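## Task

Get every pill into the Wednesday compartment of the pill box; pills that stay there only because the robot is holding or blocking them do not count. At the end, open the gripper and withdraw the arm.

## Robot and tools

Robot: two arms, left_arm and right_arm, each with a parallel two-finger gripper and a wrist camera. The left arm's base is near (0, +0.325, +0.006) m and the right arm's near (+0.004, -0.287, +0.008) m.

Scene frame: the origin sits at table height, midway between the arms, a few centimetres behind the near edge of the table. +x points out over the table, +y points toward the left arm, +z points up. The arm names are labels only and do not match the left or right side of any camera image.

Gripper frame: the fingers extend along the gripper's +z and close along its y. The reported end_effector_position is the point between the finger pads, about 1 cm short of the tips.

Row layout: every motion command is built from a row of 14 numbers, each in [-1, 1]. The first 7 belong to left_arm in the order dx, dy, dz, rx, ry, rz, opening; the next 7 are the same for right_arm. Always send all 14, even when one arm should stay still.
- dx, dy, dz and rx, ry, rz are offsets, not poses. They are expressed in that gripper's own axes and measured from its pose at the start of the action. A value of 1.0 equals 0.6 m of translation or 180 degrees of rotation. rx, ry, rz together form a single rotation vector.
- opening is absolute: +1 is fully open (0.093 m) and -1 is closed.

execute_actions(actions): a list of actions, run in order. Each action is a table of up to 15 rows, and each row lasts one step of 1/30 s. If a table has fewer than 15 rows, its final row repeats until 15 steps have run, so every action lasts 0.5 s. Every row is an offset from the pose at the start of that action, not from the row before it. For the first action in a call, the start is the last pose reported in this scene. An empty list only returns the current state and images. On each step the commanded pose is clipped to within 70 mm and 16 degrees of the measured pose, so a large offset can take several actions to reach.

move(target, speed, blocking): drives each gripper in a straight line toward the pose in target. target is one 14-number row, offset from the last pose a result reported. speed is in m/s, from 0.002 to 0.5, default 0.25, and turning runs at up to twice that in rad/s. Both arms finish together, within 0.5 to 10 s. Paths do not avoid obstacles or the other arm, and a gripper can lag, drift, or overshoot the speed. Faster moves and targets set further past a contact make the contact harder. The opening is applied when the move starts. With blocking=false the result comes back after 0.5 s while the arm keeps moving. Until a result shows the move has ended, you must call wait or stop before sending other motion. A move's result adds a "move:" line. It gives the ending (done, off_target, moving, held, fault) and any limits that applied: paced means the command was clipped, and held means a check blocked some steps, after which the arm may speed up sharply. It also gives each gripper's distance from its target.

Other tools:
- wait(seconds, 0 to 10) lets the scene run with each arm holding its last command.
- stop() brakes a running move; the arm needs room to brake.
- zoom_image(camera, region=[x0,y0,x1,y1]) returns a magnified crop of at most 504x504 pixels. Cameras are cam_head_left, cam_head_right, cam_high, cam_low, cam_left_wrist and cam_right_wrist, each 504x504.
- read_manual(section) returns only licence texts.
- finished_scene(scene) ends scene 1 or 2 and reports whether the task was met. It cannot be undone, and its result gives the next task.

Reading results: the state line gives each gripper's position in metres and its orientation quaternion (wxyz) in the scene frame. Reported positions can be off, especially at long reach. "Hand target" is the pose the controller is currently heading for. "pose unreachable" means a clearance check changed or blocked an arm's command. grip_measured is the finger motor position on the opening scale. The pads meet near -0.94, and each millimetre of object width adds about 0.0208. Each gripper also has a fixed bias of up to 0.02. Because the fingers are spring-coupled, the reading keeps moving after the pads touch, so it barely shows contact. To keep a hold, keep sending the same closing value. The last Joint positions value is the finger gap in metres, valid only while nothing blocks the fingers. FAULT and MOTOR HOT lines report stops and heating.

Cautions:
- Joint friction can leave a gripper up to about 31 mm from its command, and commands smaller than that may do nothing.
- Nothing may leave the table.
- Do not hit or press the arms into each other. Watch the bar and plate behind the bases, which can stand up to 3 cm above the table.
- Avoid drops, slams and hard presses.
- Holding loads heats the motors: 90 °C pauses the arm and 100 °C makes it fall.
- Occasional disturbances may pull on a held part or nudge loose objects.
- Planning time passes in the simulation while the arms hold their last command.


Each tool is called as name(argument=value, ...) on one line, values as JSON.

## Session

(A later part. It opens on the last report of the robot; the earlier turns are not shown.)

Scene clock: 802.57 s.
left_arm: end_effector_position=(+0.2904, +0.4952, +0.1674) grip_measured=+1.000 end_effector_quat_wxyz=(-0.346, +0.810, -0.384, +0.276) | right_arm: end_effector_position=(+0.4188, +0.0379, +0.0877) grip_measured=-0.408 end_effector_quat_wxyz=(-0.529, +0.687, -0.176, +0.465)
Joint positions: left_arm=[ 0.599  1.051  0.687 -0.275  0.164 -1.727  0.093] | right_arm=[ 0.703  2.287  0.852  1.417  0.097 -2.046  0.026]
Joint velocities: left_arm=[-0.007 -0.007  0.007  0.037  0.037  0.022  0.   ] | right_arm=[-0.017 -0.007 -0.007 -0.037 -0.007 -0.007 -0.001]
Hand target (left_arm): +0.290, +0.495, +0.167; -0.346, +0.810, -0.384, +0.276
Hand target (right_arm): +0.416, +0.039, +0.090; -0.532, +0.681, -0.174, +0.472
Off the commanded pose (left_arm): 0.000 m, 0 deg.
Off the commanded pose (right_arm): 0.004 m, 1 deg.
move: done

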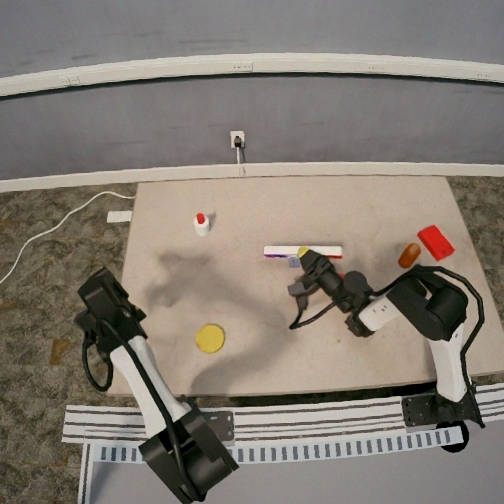

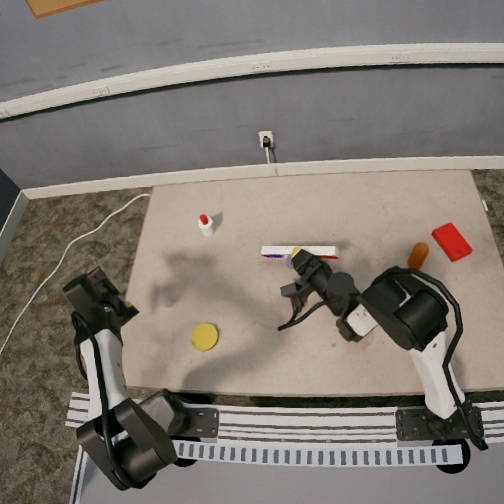

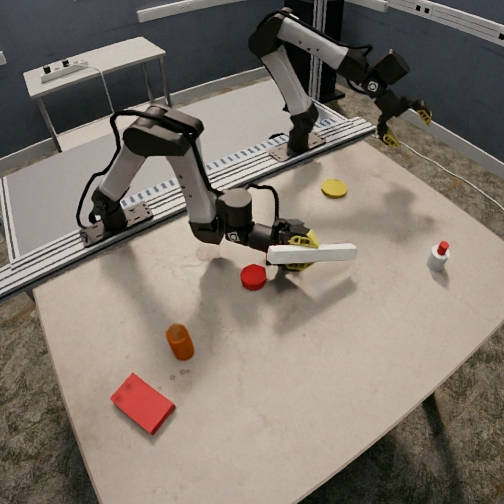

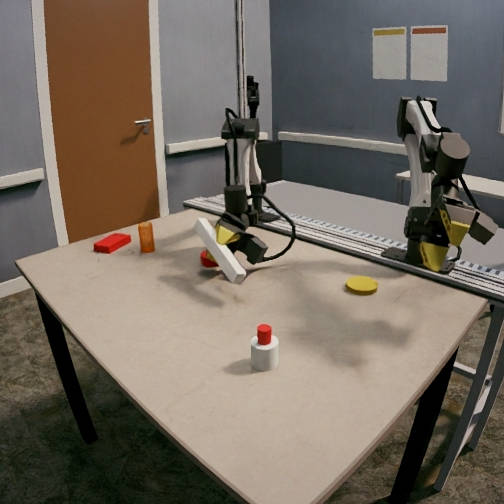

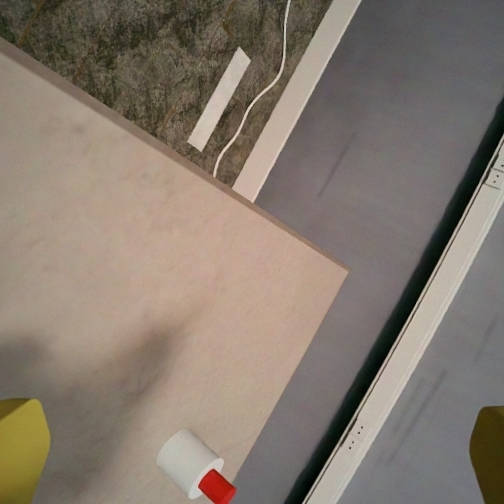

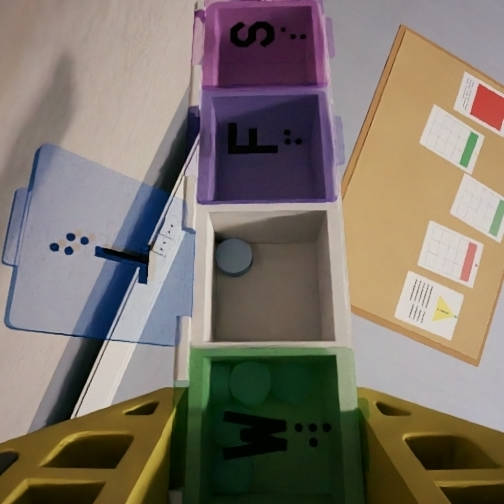

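execute_actions(actions=[[[0,0,0,0,0,0,1,-0.01,0,-0.015,0,0,-0.015,-0.45],[0,0,0,0,0,0,1,-0.01,0,-0.015,0,0,-0.015,-0.45],[0,0,0,0,0,0,1,-0.01,0,-0.015,0,0,-0.015,-0.45],[0,0,0,0,0,0,1,-0.01,0,-0.015,0,0,-0.015,-0.45],[0,0,0,0,0,0,1,0.03,0,0.04,0,0,-0.015,-0.45],[0,0,0,0,0,0,1,0.03,0,0.04,0,0,-0.015,-0.45],[0,0,0,0,0,0,1,0.03,0,0.04,0,0,-0.015,-0.45],[0,0,0,0,0,0,1,0.03,0,0.04,0,0,-0.015,-0.45],[0,0,0,0,0,0,1,0,0,0,0,0,-0.015,-0.45],[0,0,0,0,0,0,1,0,0,0,0,0,-0.015,-0.45],[0,0,0,0,0,0,1,0,0,0,0,0,-0.015,-0.45],[0,0,0,0,0,0,1,0.04,0,0.05,0,0,-0.015,-0.45]],[[0,0,0,0,0,0,1,0,0,0,0,0,0,-0.45]]])

Scene clock: 813.67 s.
left_arm: end_effector_position=(+0.2904, +0.4952, +0.1674) grip_measured=+1.000 end_effector_quat_wxyz=(-0.346, +0.810, -0.384, +0.276) | right_arm: end_effector_position=(+0.4461, +0.0333, +0.0912) grip_measured=-0.408 end_effector_quat_wxyz=(-0.515, +0.693, -0.169, +0.476)
Joint positions: left_arm=[ 0.599  1.051  0.687 -0.275  0.164 -1.727  0.093] | right_arm=[ 0.653  2.295  0.935  1.33   0.059 -2.084  0.026]
Joint velocities: left_arm=[-0.002 -0.002  0.012  0.066  0.022 -0.022  0.   ] | right_arm=[-0.002 -0.007  0.002  0.022 -0.007 -0.022  0.   ]
Hand target (left_arm): +0.290, +0.495, +0.167; -0.346, +0.810, -0.384, +0.276
Hand target (right_arm): +0.443, +0.036, +0.090; -0.516, +0.694, -0.166, +0.473
Off the commanded pose (left_arm): 0.000 m, 0 deg.
Off the commanded pose (right_arm): 0.004 m, 0 deg.

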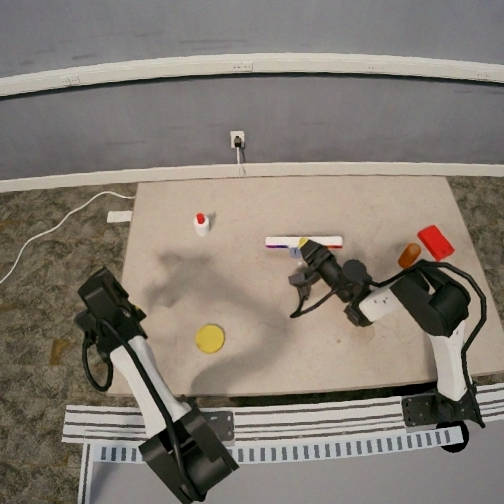

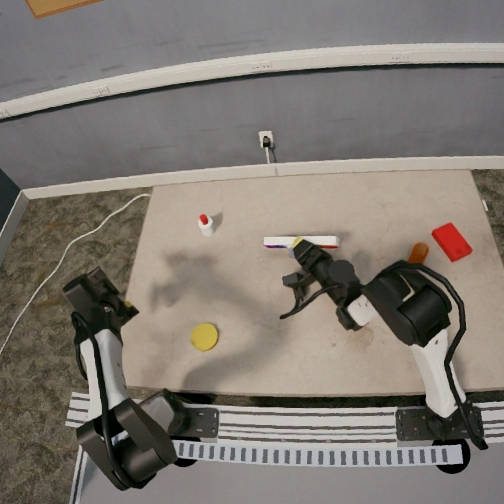

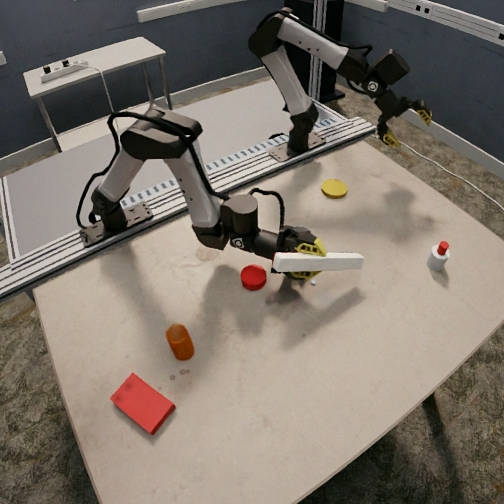

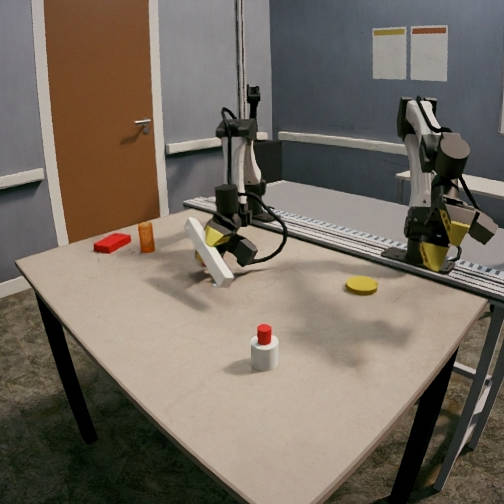

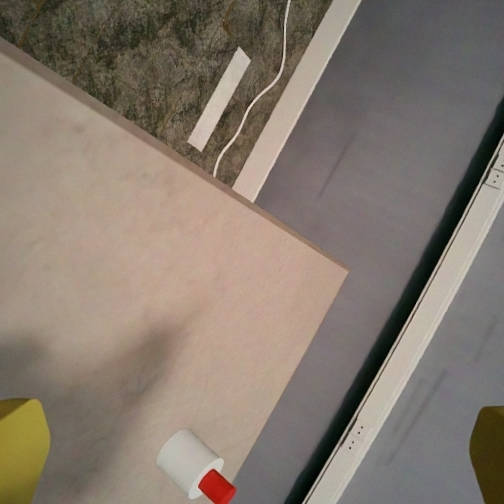

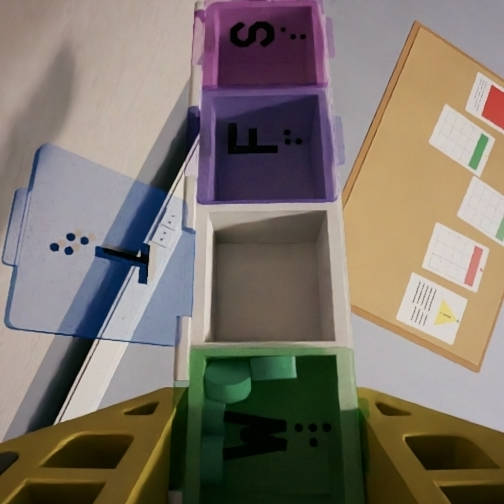

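move(target=[0,0,0,0,0,0,1, 0.042,-0.068,0,-0.217,-0.135,0,-0.45], speed=0.25)

move(target=[0,0,0,0,0,0,1, 0,0,0,0,0,0.675,-0.45], speed=0.5)

Scene clock: 823.77 s.
left_arm: end_effector_position=(+0.2904, +0.4952, +0.1674) grip_measured=+1.000 end_effector_quat_wxyz=(-0.346, +0.810, -0.384, +0.276) | right_arm: end_effector_position=(+0.4428, +0.0290, +0.1304) grip_measured=-0.408 end_effector_quat_wxyz=(-0.271, +0.911, -0.204, +0.234)
Joint positions: left_arm=[ 0.599  1.051  0.687 -0.275  0.164 -1.727  0.093] | right_arm=[ 0.631  2.023  1.572 -0.399 -0.005 -2.079  0.026]
Joint velocities: left_arm=[-0.002 -0.002 -0.022 -0.022  0.022 -0.022  0.   ] | right_arm=[-0.002 -0.002 -0.007 -0.022  0.066  0.037 -0.   ]
Hand target (left_arm): +0.290, +0.495, +0.167; -0.346, +0.810, -0.384, +0.276
Hand target (right_arm): +0.448, +0.031, +0.139; -0.281, +0.907, -0.204, +0.236
Off the commanded pose (left_arm): 0.000 m, 0 deg.
Off the commanded pose (right_arm): 0.011 m, 1 deg.
move: off_target (right_arm)

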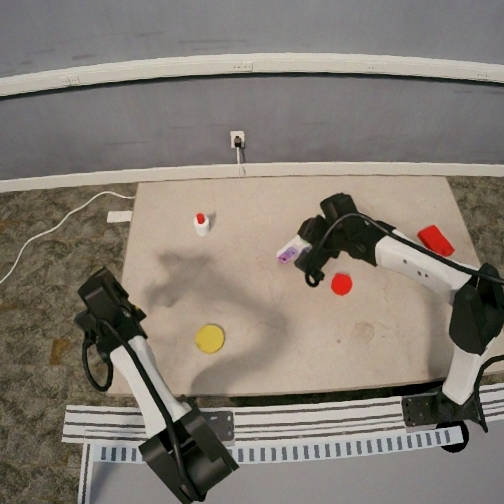

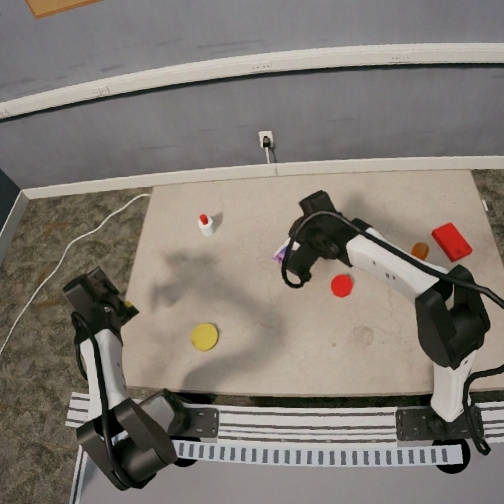

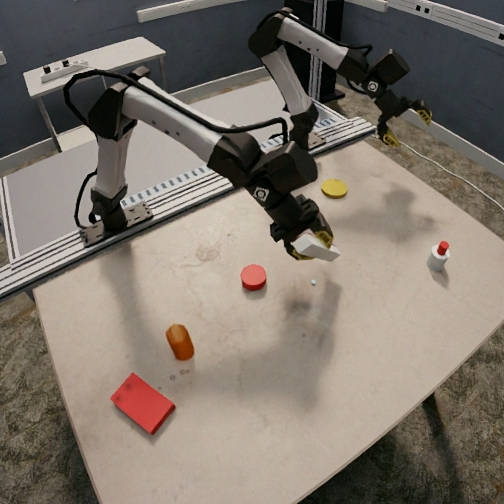

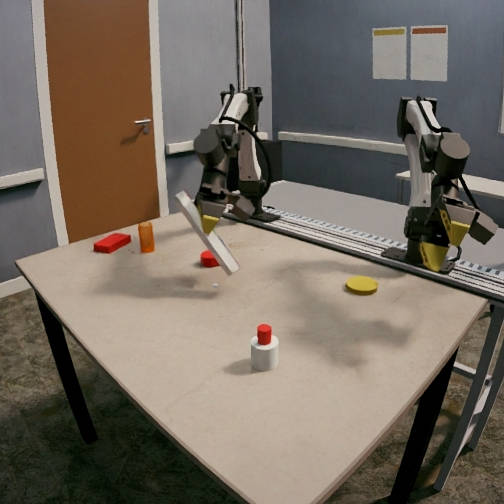

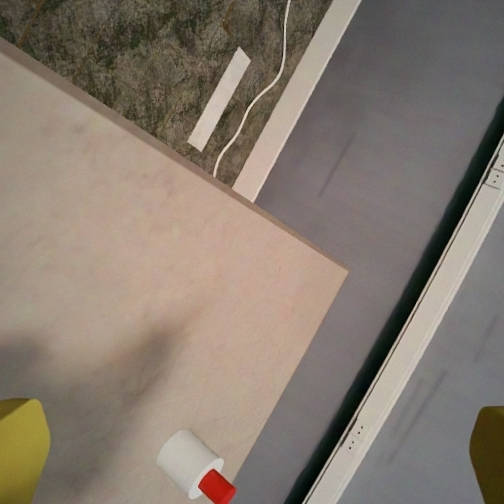

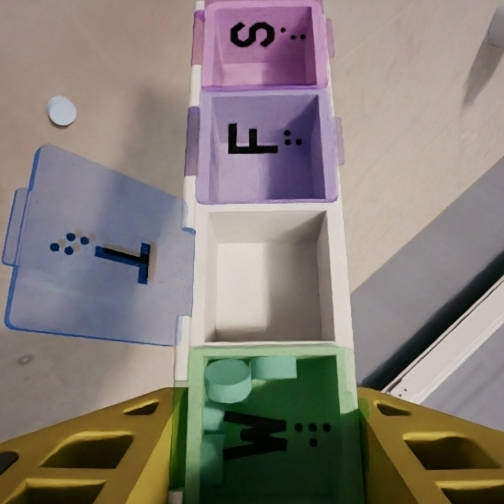

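Scene clock: 826.63 s.
left_arm: end_effector_position=(+0.2904, +0.4952, +0.1674) grip_measured=+1.000 end_effector_quat_wxyz=(-0.346, +0.810, -0.384, +0.276) | right_arm: end_effector_position=(+0.4428, +0.0290, +0.1304) grip_measured=-0.408 end_effector_quat_wxyz=(+0.338, -0.273, +0.893, +0.120)
Joint positions: left_arm=[ 0.599  1.051  0.687 -0.275  0.164 -1.727  0.093] | right_arm=[ 0.631  2.023  1.572 -0.399 -0.005  0.03   0.026]
Joint velocities: left_arm=[-0.027 -0.007 -0.017  0.007 -0.051 -0.066  0.   ] | right_arm=[-0.002  0.002  0.002 -0.037  0.022  0.066 -0.002]
Hand target (left_arm): +0.290, +0.495, +0.167; -0.346, +0.810, -0.384, +0.276
Hand target (right_arm): +0.443, +0.029, +0.130; +0.337, -0.267, +0.894, +0.122
Off the commanded pose (left_arm): 0.000 m, 0 deg.
Off the commanded pose (right_arm): 0.000 m, 1 deg.
move: done

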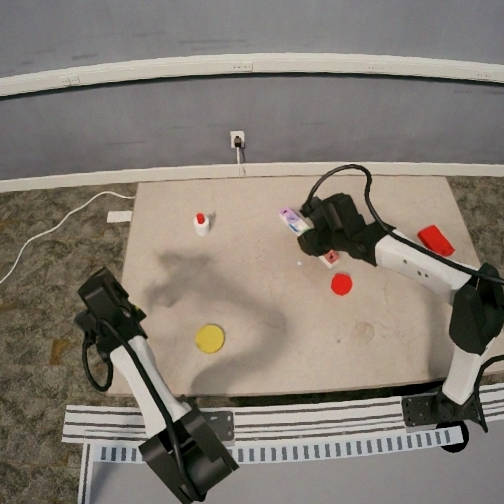

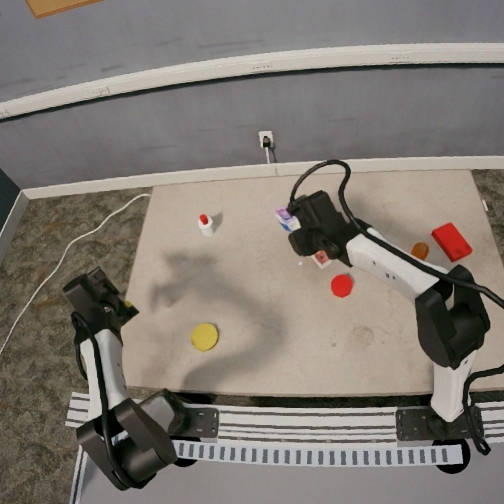

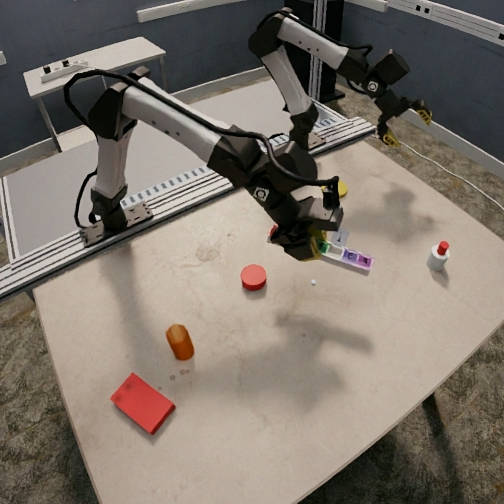

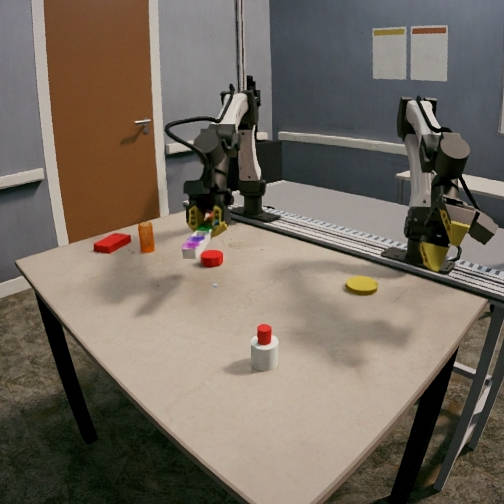

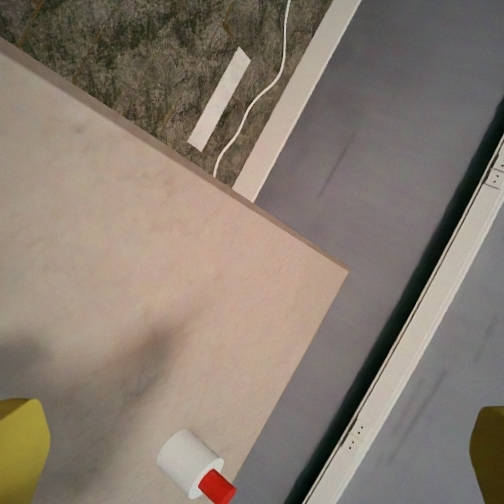

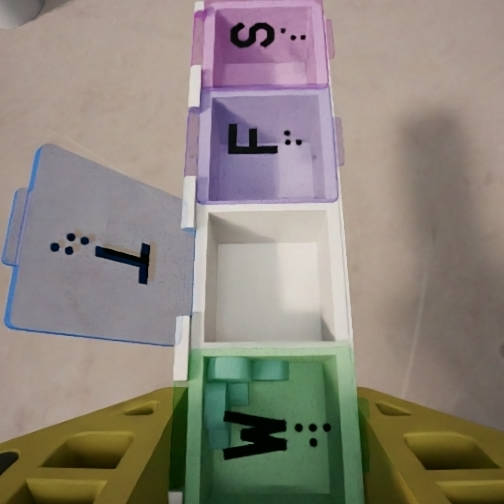

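move(target=[0,0,0,0,0,0,1, 0.167,0.203,0.055,0,-0.02,0,-0.45])

move(target=[0,0,0,0,0,0,1, 0.03,0,0.03,0,0,0,-0.45], speed=0.05)

Scene clock: 857.67 s.
left_arm: end_effector_position=(+0.2904, +0.4952, +0.1674) grip_measured=+1.000 end_effector_quat_wxyz=(-0.346, +0.810, -0.384, +0.276) | right_arm: end_effector_position=(+0.3262, +0.1056, +0.0459) grip_measured=-0.408 end_effector_quat_wxyz=(+0.359, -0.279, +0.881, +0.129)
Joint positions: left_arm=[ 0.599  1.051  0.687 -0.275  0.164 -1.727  0.093] | right_arm=[0.961 2.032 1.187 0.021 0.214 0.253 0.026]
Joint velocities: left_arm=[-0.027 -0.012  0.007 -0.022 -0.022  0.007  0.   ] | right_arm=[-0.002  0.007 -0.007 -0.007  0.037 -0.037 -0.001]
Hand target (left_arm): +0.290, +0.495, +0.167; -0.346, +0.810, -0.384, +0.276
Hand target (right_arm): +0.330, +0.103, +0.043; +0.366, -0.269, +0.882, +0.127
Off the commanded pose (left_arm): 0.000 m, 0 deg.
Off the commanded pose (right_arm): 0.006 m, 1 deg.
move: done

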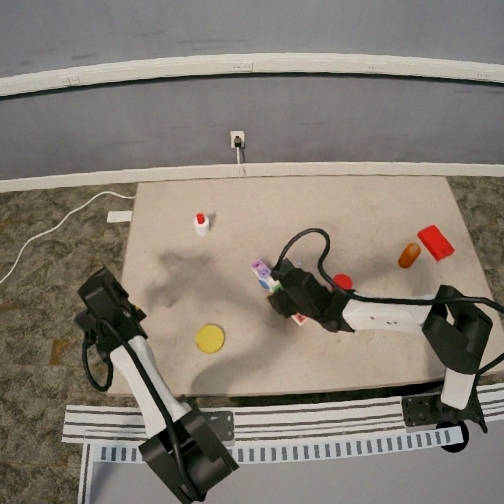

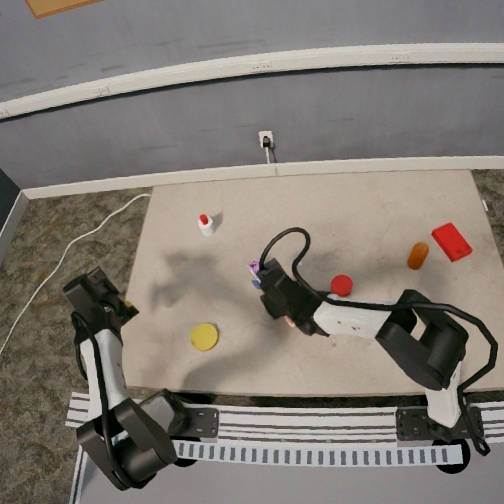

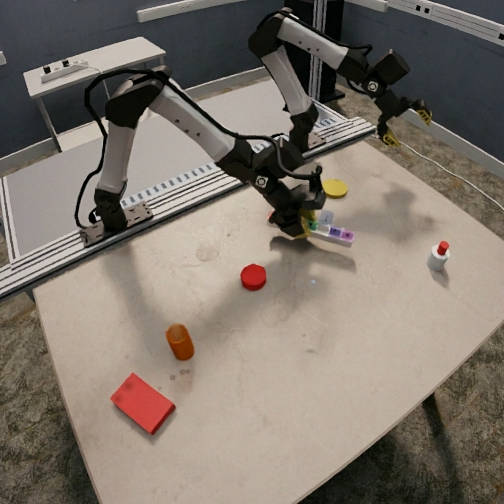

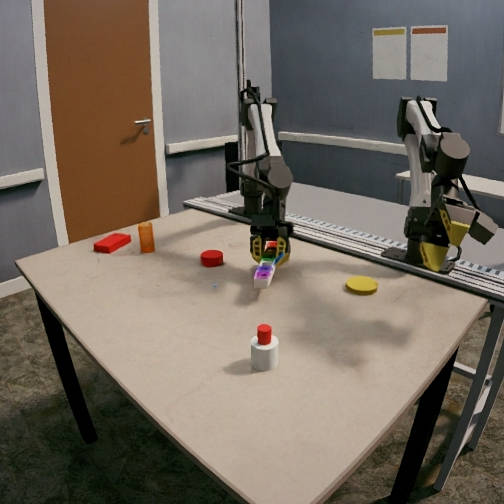

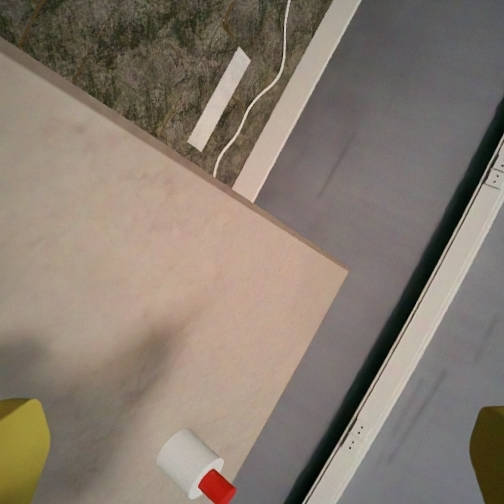

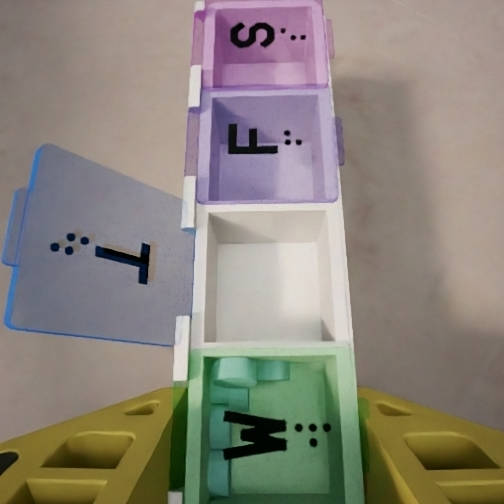

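Scene clock: 858.67 s.
left_arm: end_effector_position=(+0.2904, +0.4952, +0.1674) grip_measured=+1.000 end_effector_quat_wxyz=(-0.346, +0.810, -0.384, +0.276) | right_arm: end_effector_position=(+0.3262, +0.1056, +0.0225) grip_measured=-0.408 end_effector_quat_wxyz=(+0.354, -0.280, +0.883, +0.125)
Joint positions: left_arm=[ 0.599  1.051  0.687 -0.275  0.164 -1.727  0.093] | right_arm=[0.961 2.086 1.169 0.08  0.214 0.253 0.026]
Joint velocities: left_arm=[-0.012 -0.037 -0.012 -0.051  0.022 -0.037  0.   ] | right_arm=[ 0.002 -0.012 -0.012 -0.022 -0.007 -0.037  0.001]
Hand target (left_arm): +0.290, +0.495, +0.167; -0.346, +0.810, -0.384, +0.276
Hand target (right_arm): +0.326, +0.106, +0.020; +0.359, -0.279, +0.881, +0.129
Off the commanded pose (left_arm): 0.000 m, 0 deg.
Off the commanded pose (right_arm): 0.002 m, 1 deg.
move: done

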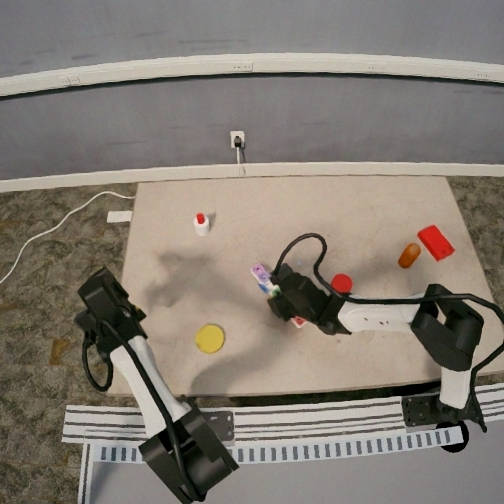

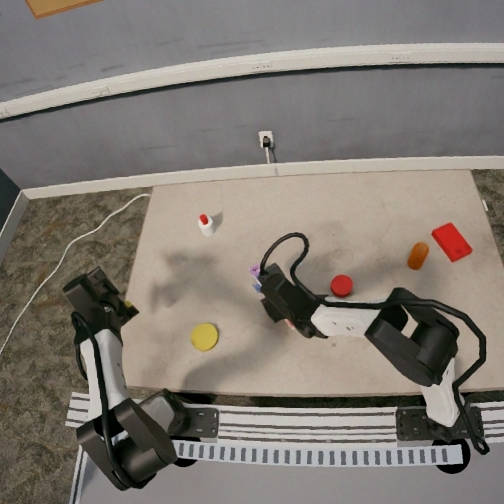

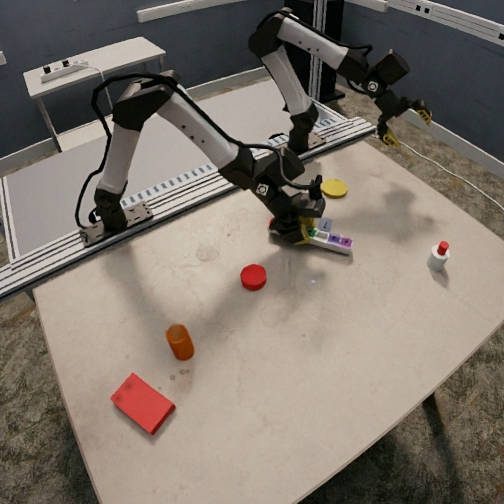

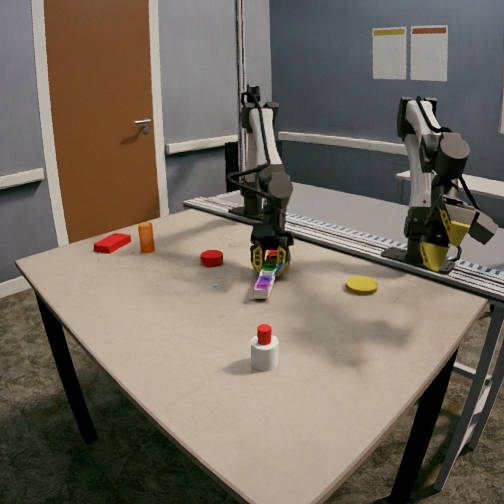

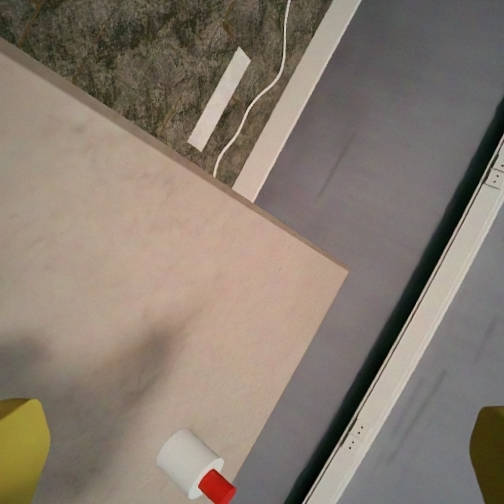

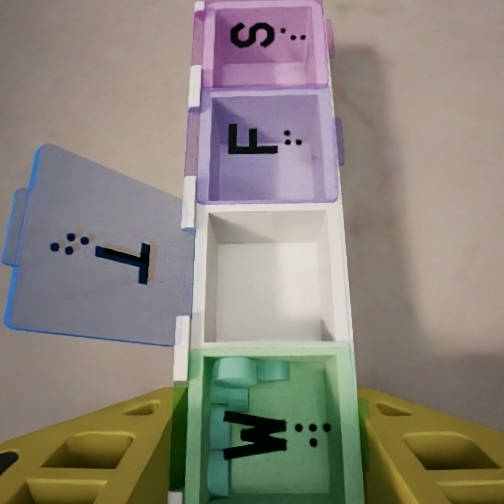

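move(target=[0,0,0,0,0,0,1, 0.013,0,0.015,0,-0.012,0,-0.45], speed=0.03)

execute_actions(actions=[[[0,0,0,0,0,0,1,0,0,0,0,0,0,0.05]]])

move(target=[0,0,0,0,0,0,1, -0.03,0,-0.13,0,0,0,0.05], speed=0.15)

Scene clock: 868.83 s.
left_arm: end_effector_position=(+0.2904, +0.4952, +0.1674) grip_measured=+1.000 end_effector_quat_wxyz=(-0.346, +0.810, -0.384, +0.276) | right_arm: end_effector_position=(+0.3277, +0.1075, +0.0155) grip_measured=-0.408 end_effector_quat_wxyz=(+0.366, -0.277, +0.878, +0.133)
Joint positions: left_arm=[ 0.599  1.051  0.687 -0.275  0.164 -1.727  0.093] | right_arm=[0.961 2.107 1.142 0.16  0.215 0.253 0.026]
Joint velocities: left_arm=[-0.002  0.007 -0.002  0.037 -0.007 -0.037  0.   ] | right_arm=[-0.022 -0.007 -0.007 -0.022 -0.022 -0.022  0.   ]
Hand target (left_arm): +0.290, +0.495, +0.167; -0.346, +0.810, -0.384, +0.276
Hand target (right_arm): +0.327, +0.106, +0.011; +0.371, -0.278, +0.877, +0.130
Off the commanded pose (left_arm): 0.000 m, 0 deg.
Off the commanded pose (right_arm): 0.005 m, 1 deg.
move: done

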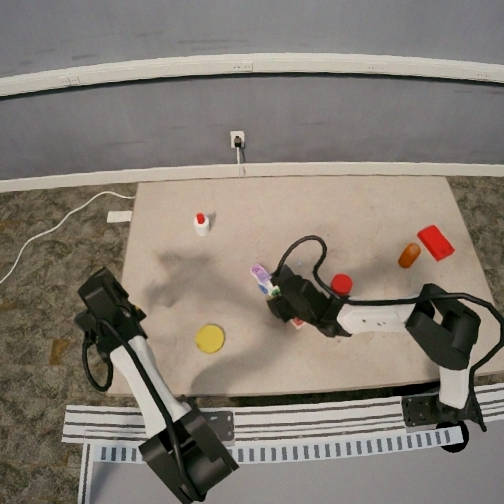

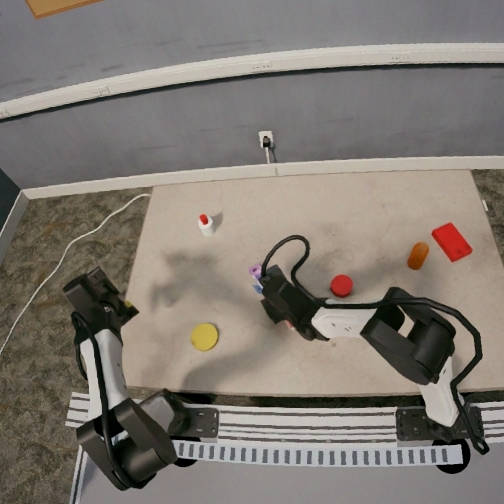

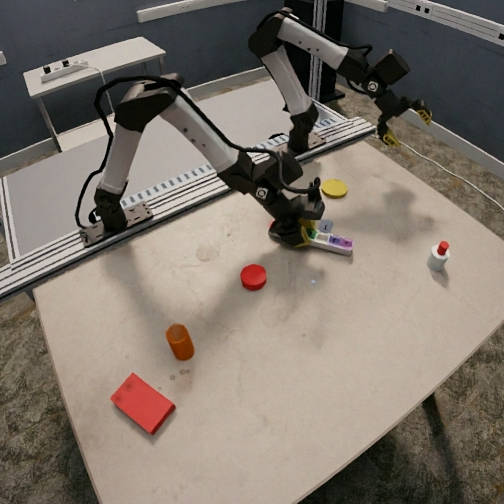

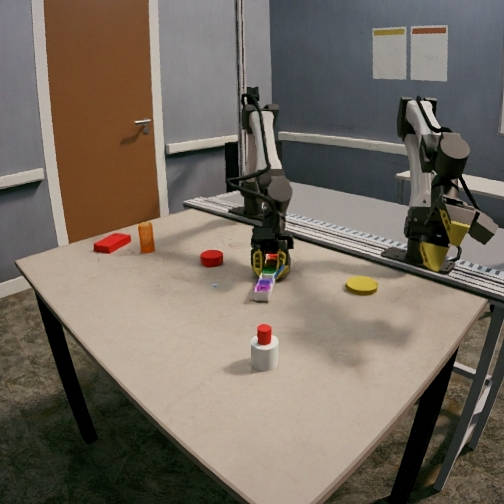

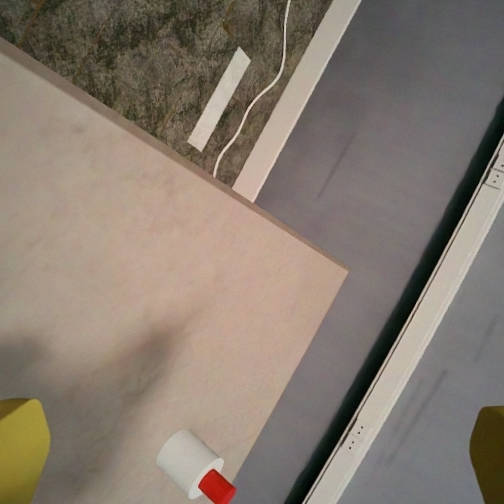

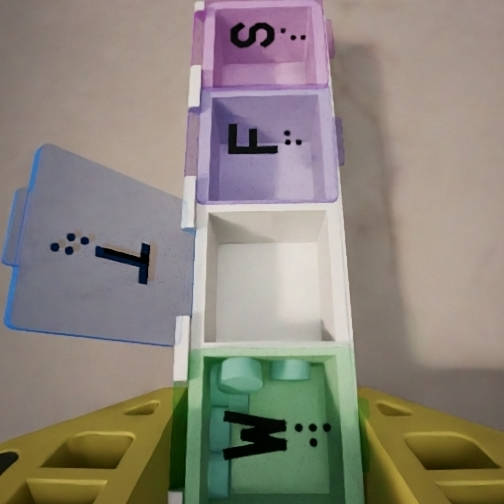

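Scene clock: 869.33 s.
left_arm: end_effector_position=(+0.2904, +0.4952, +0.1674) grip_measured=+1.000 end_effector_quat_wxyz=(-0.346, +0.810, -0.384, +0.276) | right_arm: end_effector_position=(+0.3277, +0.1075, +0.0155) grip_measured=+0.048 end_effector_quat_wxyz=(+0.366, -0.277, +0.878, +0.133)
Joint positions: left_arm=[ 0.599  1.051  0.687 -0.275  0.164 -1.727  0.093] | right_arm=[0.961 2.107 1.142 0.16  0.215 0.253 0.047]
Joint velocities: left_arm=[-0.002  0.012 -0.017 -0.095  0.007 -0.051  0.   ] | right_arm=[-0.002  0.012  0.002 -0.081 -0.125 -0.037  0.   ]
Hand target (left_arm): +0.290, +0.495, +0.167; -0.346, +0.810, -0.384, +0.276
Hand target (right_arm): +0.328, +0.107, +0.015; +0.366, -0.277, +0.878, +0.133
Off the commanded pose (left_arm): 0.000 m, 0 deg.
Off the commanded pose (right_arm): 0.000 m, 0 deg.

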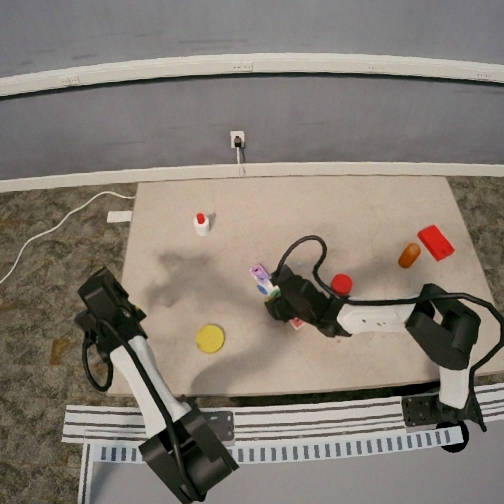

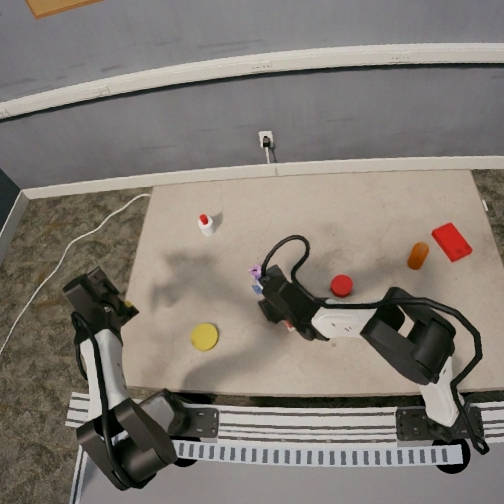

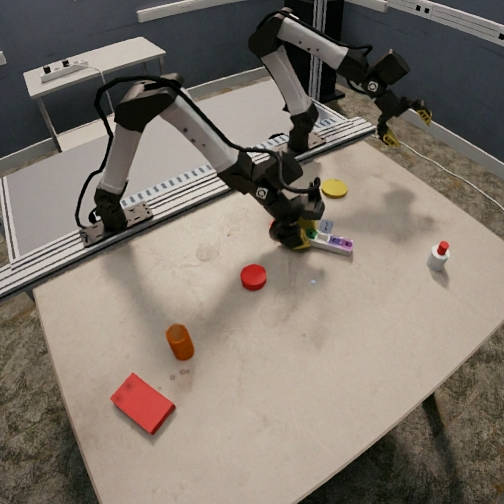

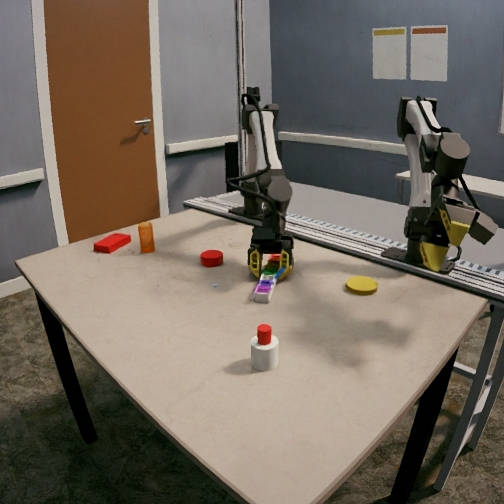

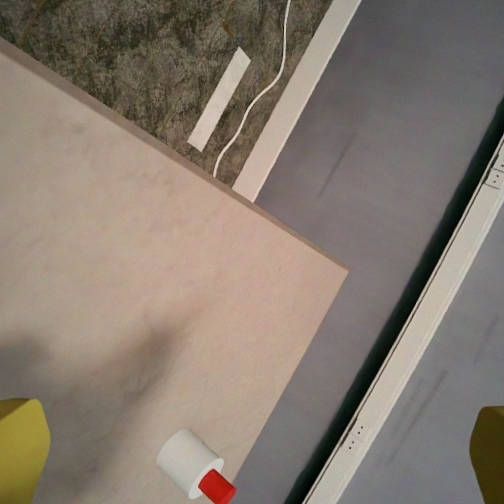

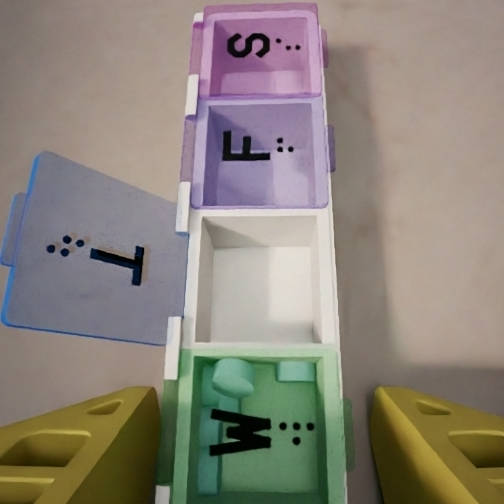

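Scene clock: 870.47 s.
left_arm: end_effector_position=(+0.2904, +0.4952, +0.1674) grip_measured=+1.000 end_effector_quat_wxyz=(-0.346, +0.810, -0.384, +0.276) | right_arm: end_effector_position=(+0.2992, +0.0861, +0.0879) grip_measured=+0.048 end_effector_quat_wxyz=(+0.372, -0.278, +0.874, +0.142)
Joint positions: left_arm=[ 0.599  1.051  0.687 -0.275  0.164 -1.727  0.093] | right_arm=[ 0.988  1.833  1.072 -0.028  0.226  0.269  0.047]
Joint velocities: left_arm=[-0.002 -0.002 -0.012 -0.081 -0.037 -0.007  0.   ] | right_arm=[-0.007 -0.007  0.007 -0.037  0.037 -0.007 -0.   ]
Hand target (left_arm): +0.290, +0.495, +0.167; -0.346, +0.810, -0.384, +0.276
Hand target (right_arm): +0.294, +0.080, +0.083; +0.366, -0.277, +0.878, +0.133
Off the commanded pose (left_arm): 0.000 m, 0 deg.
Off the commanded pose (right_arm): 0.009 m, 1 deg.
move: done

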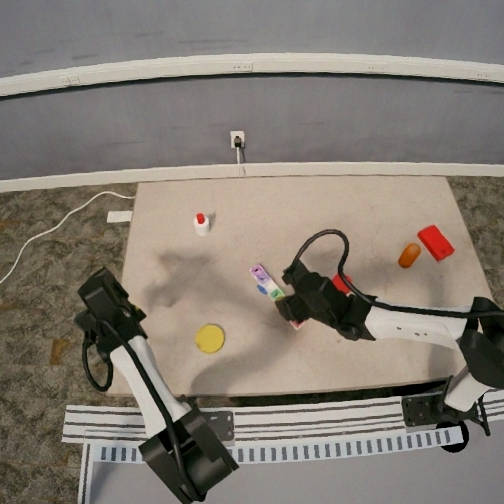

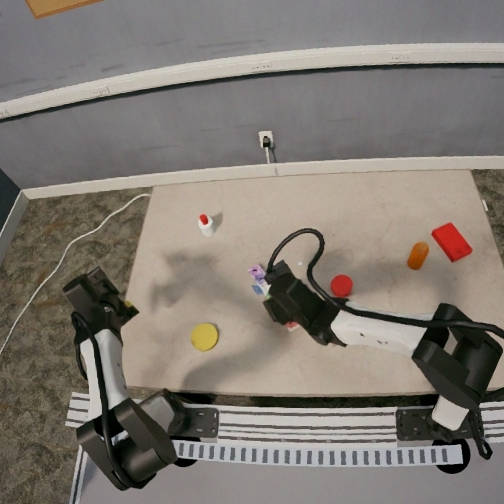

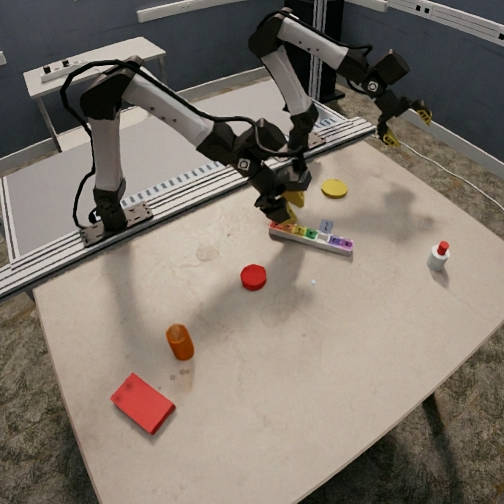

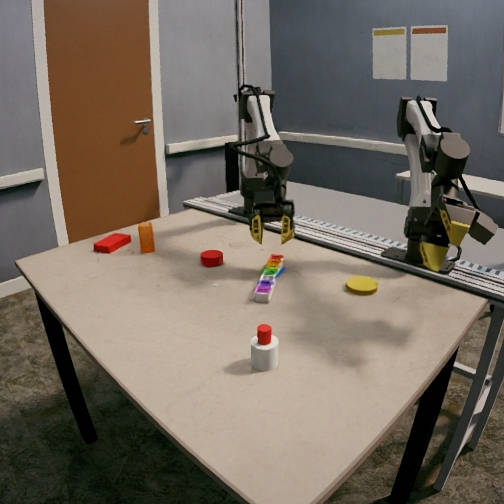

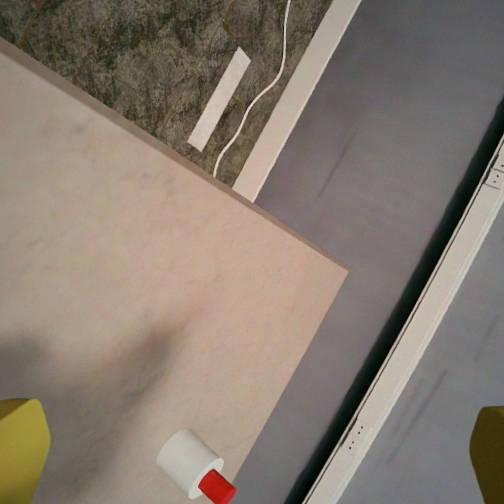

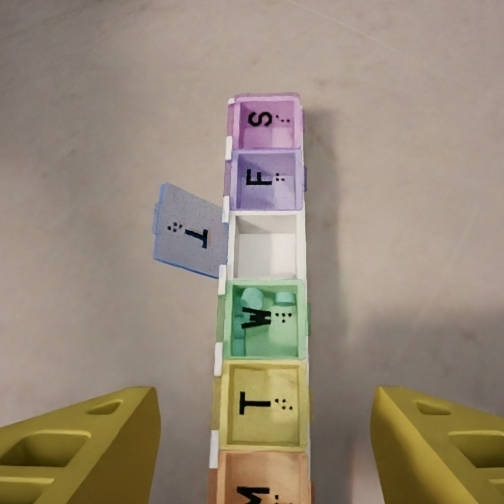

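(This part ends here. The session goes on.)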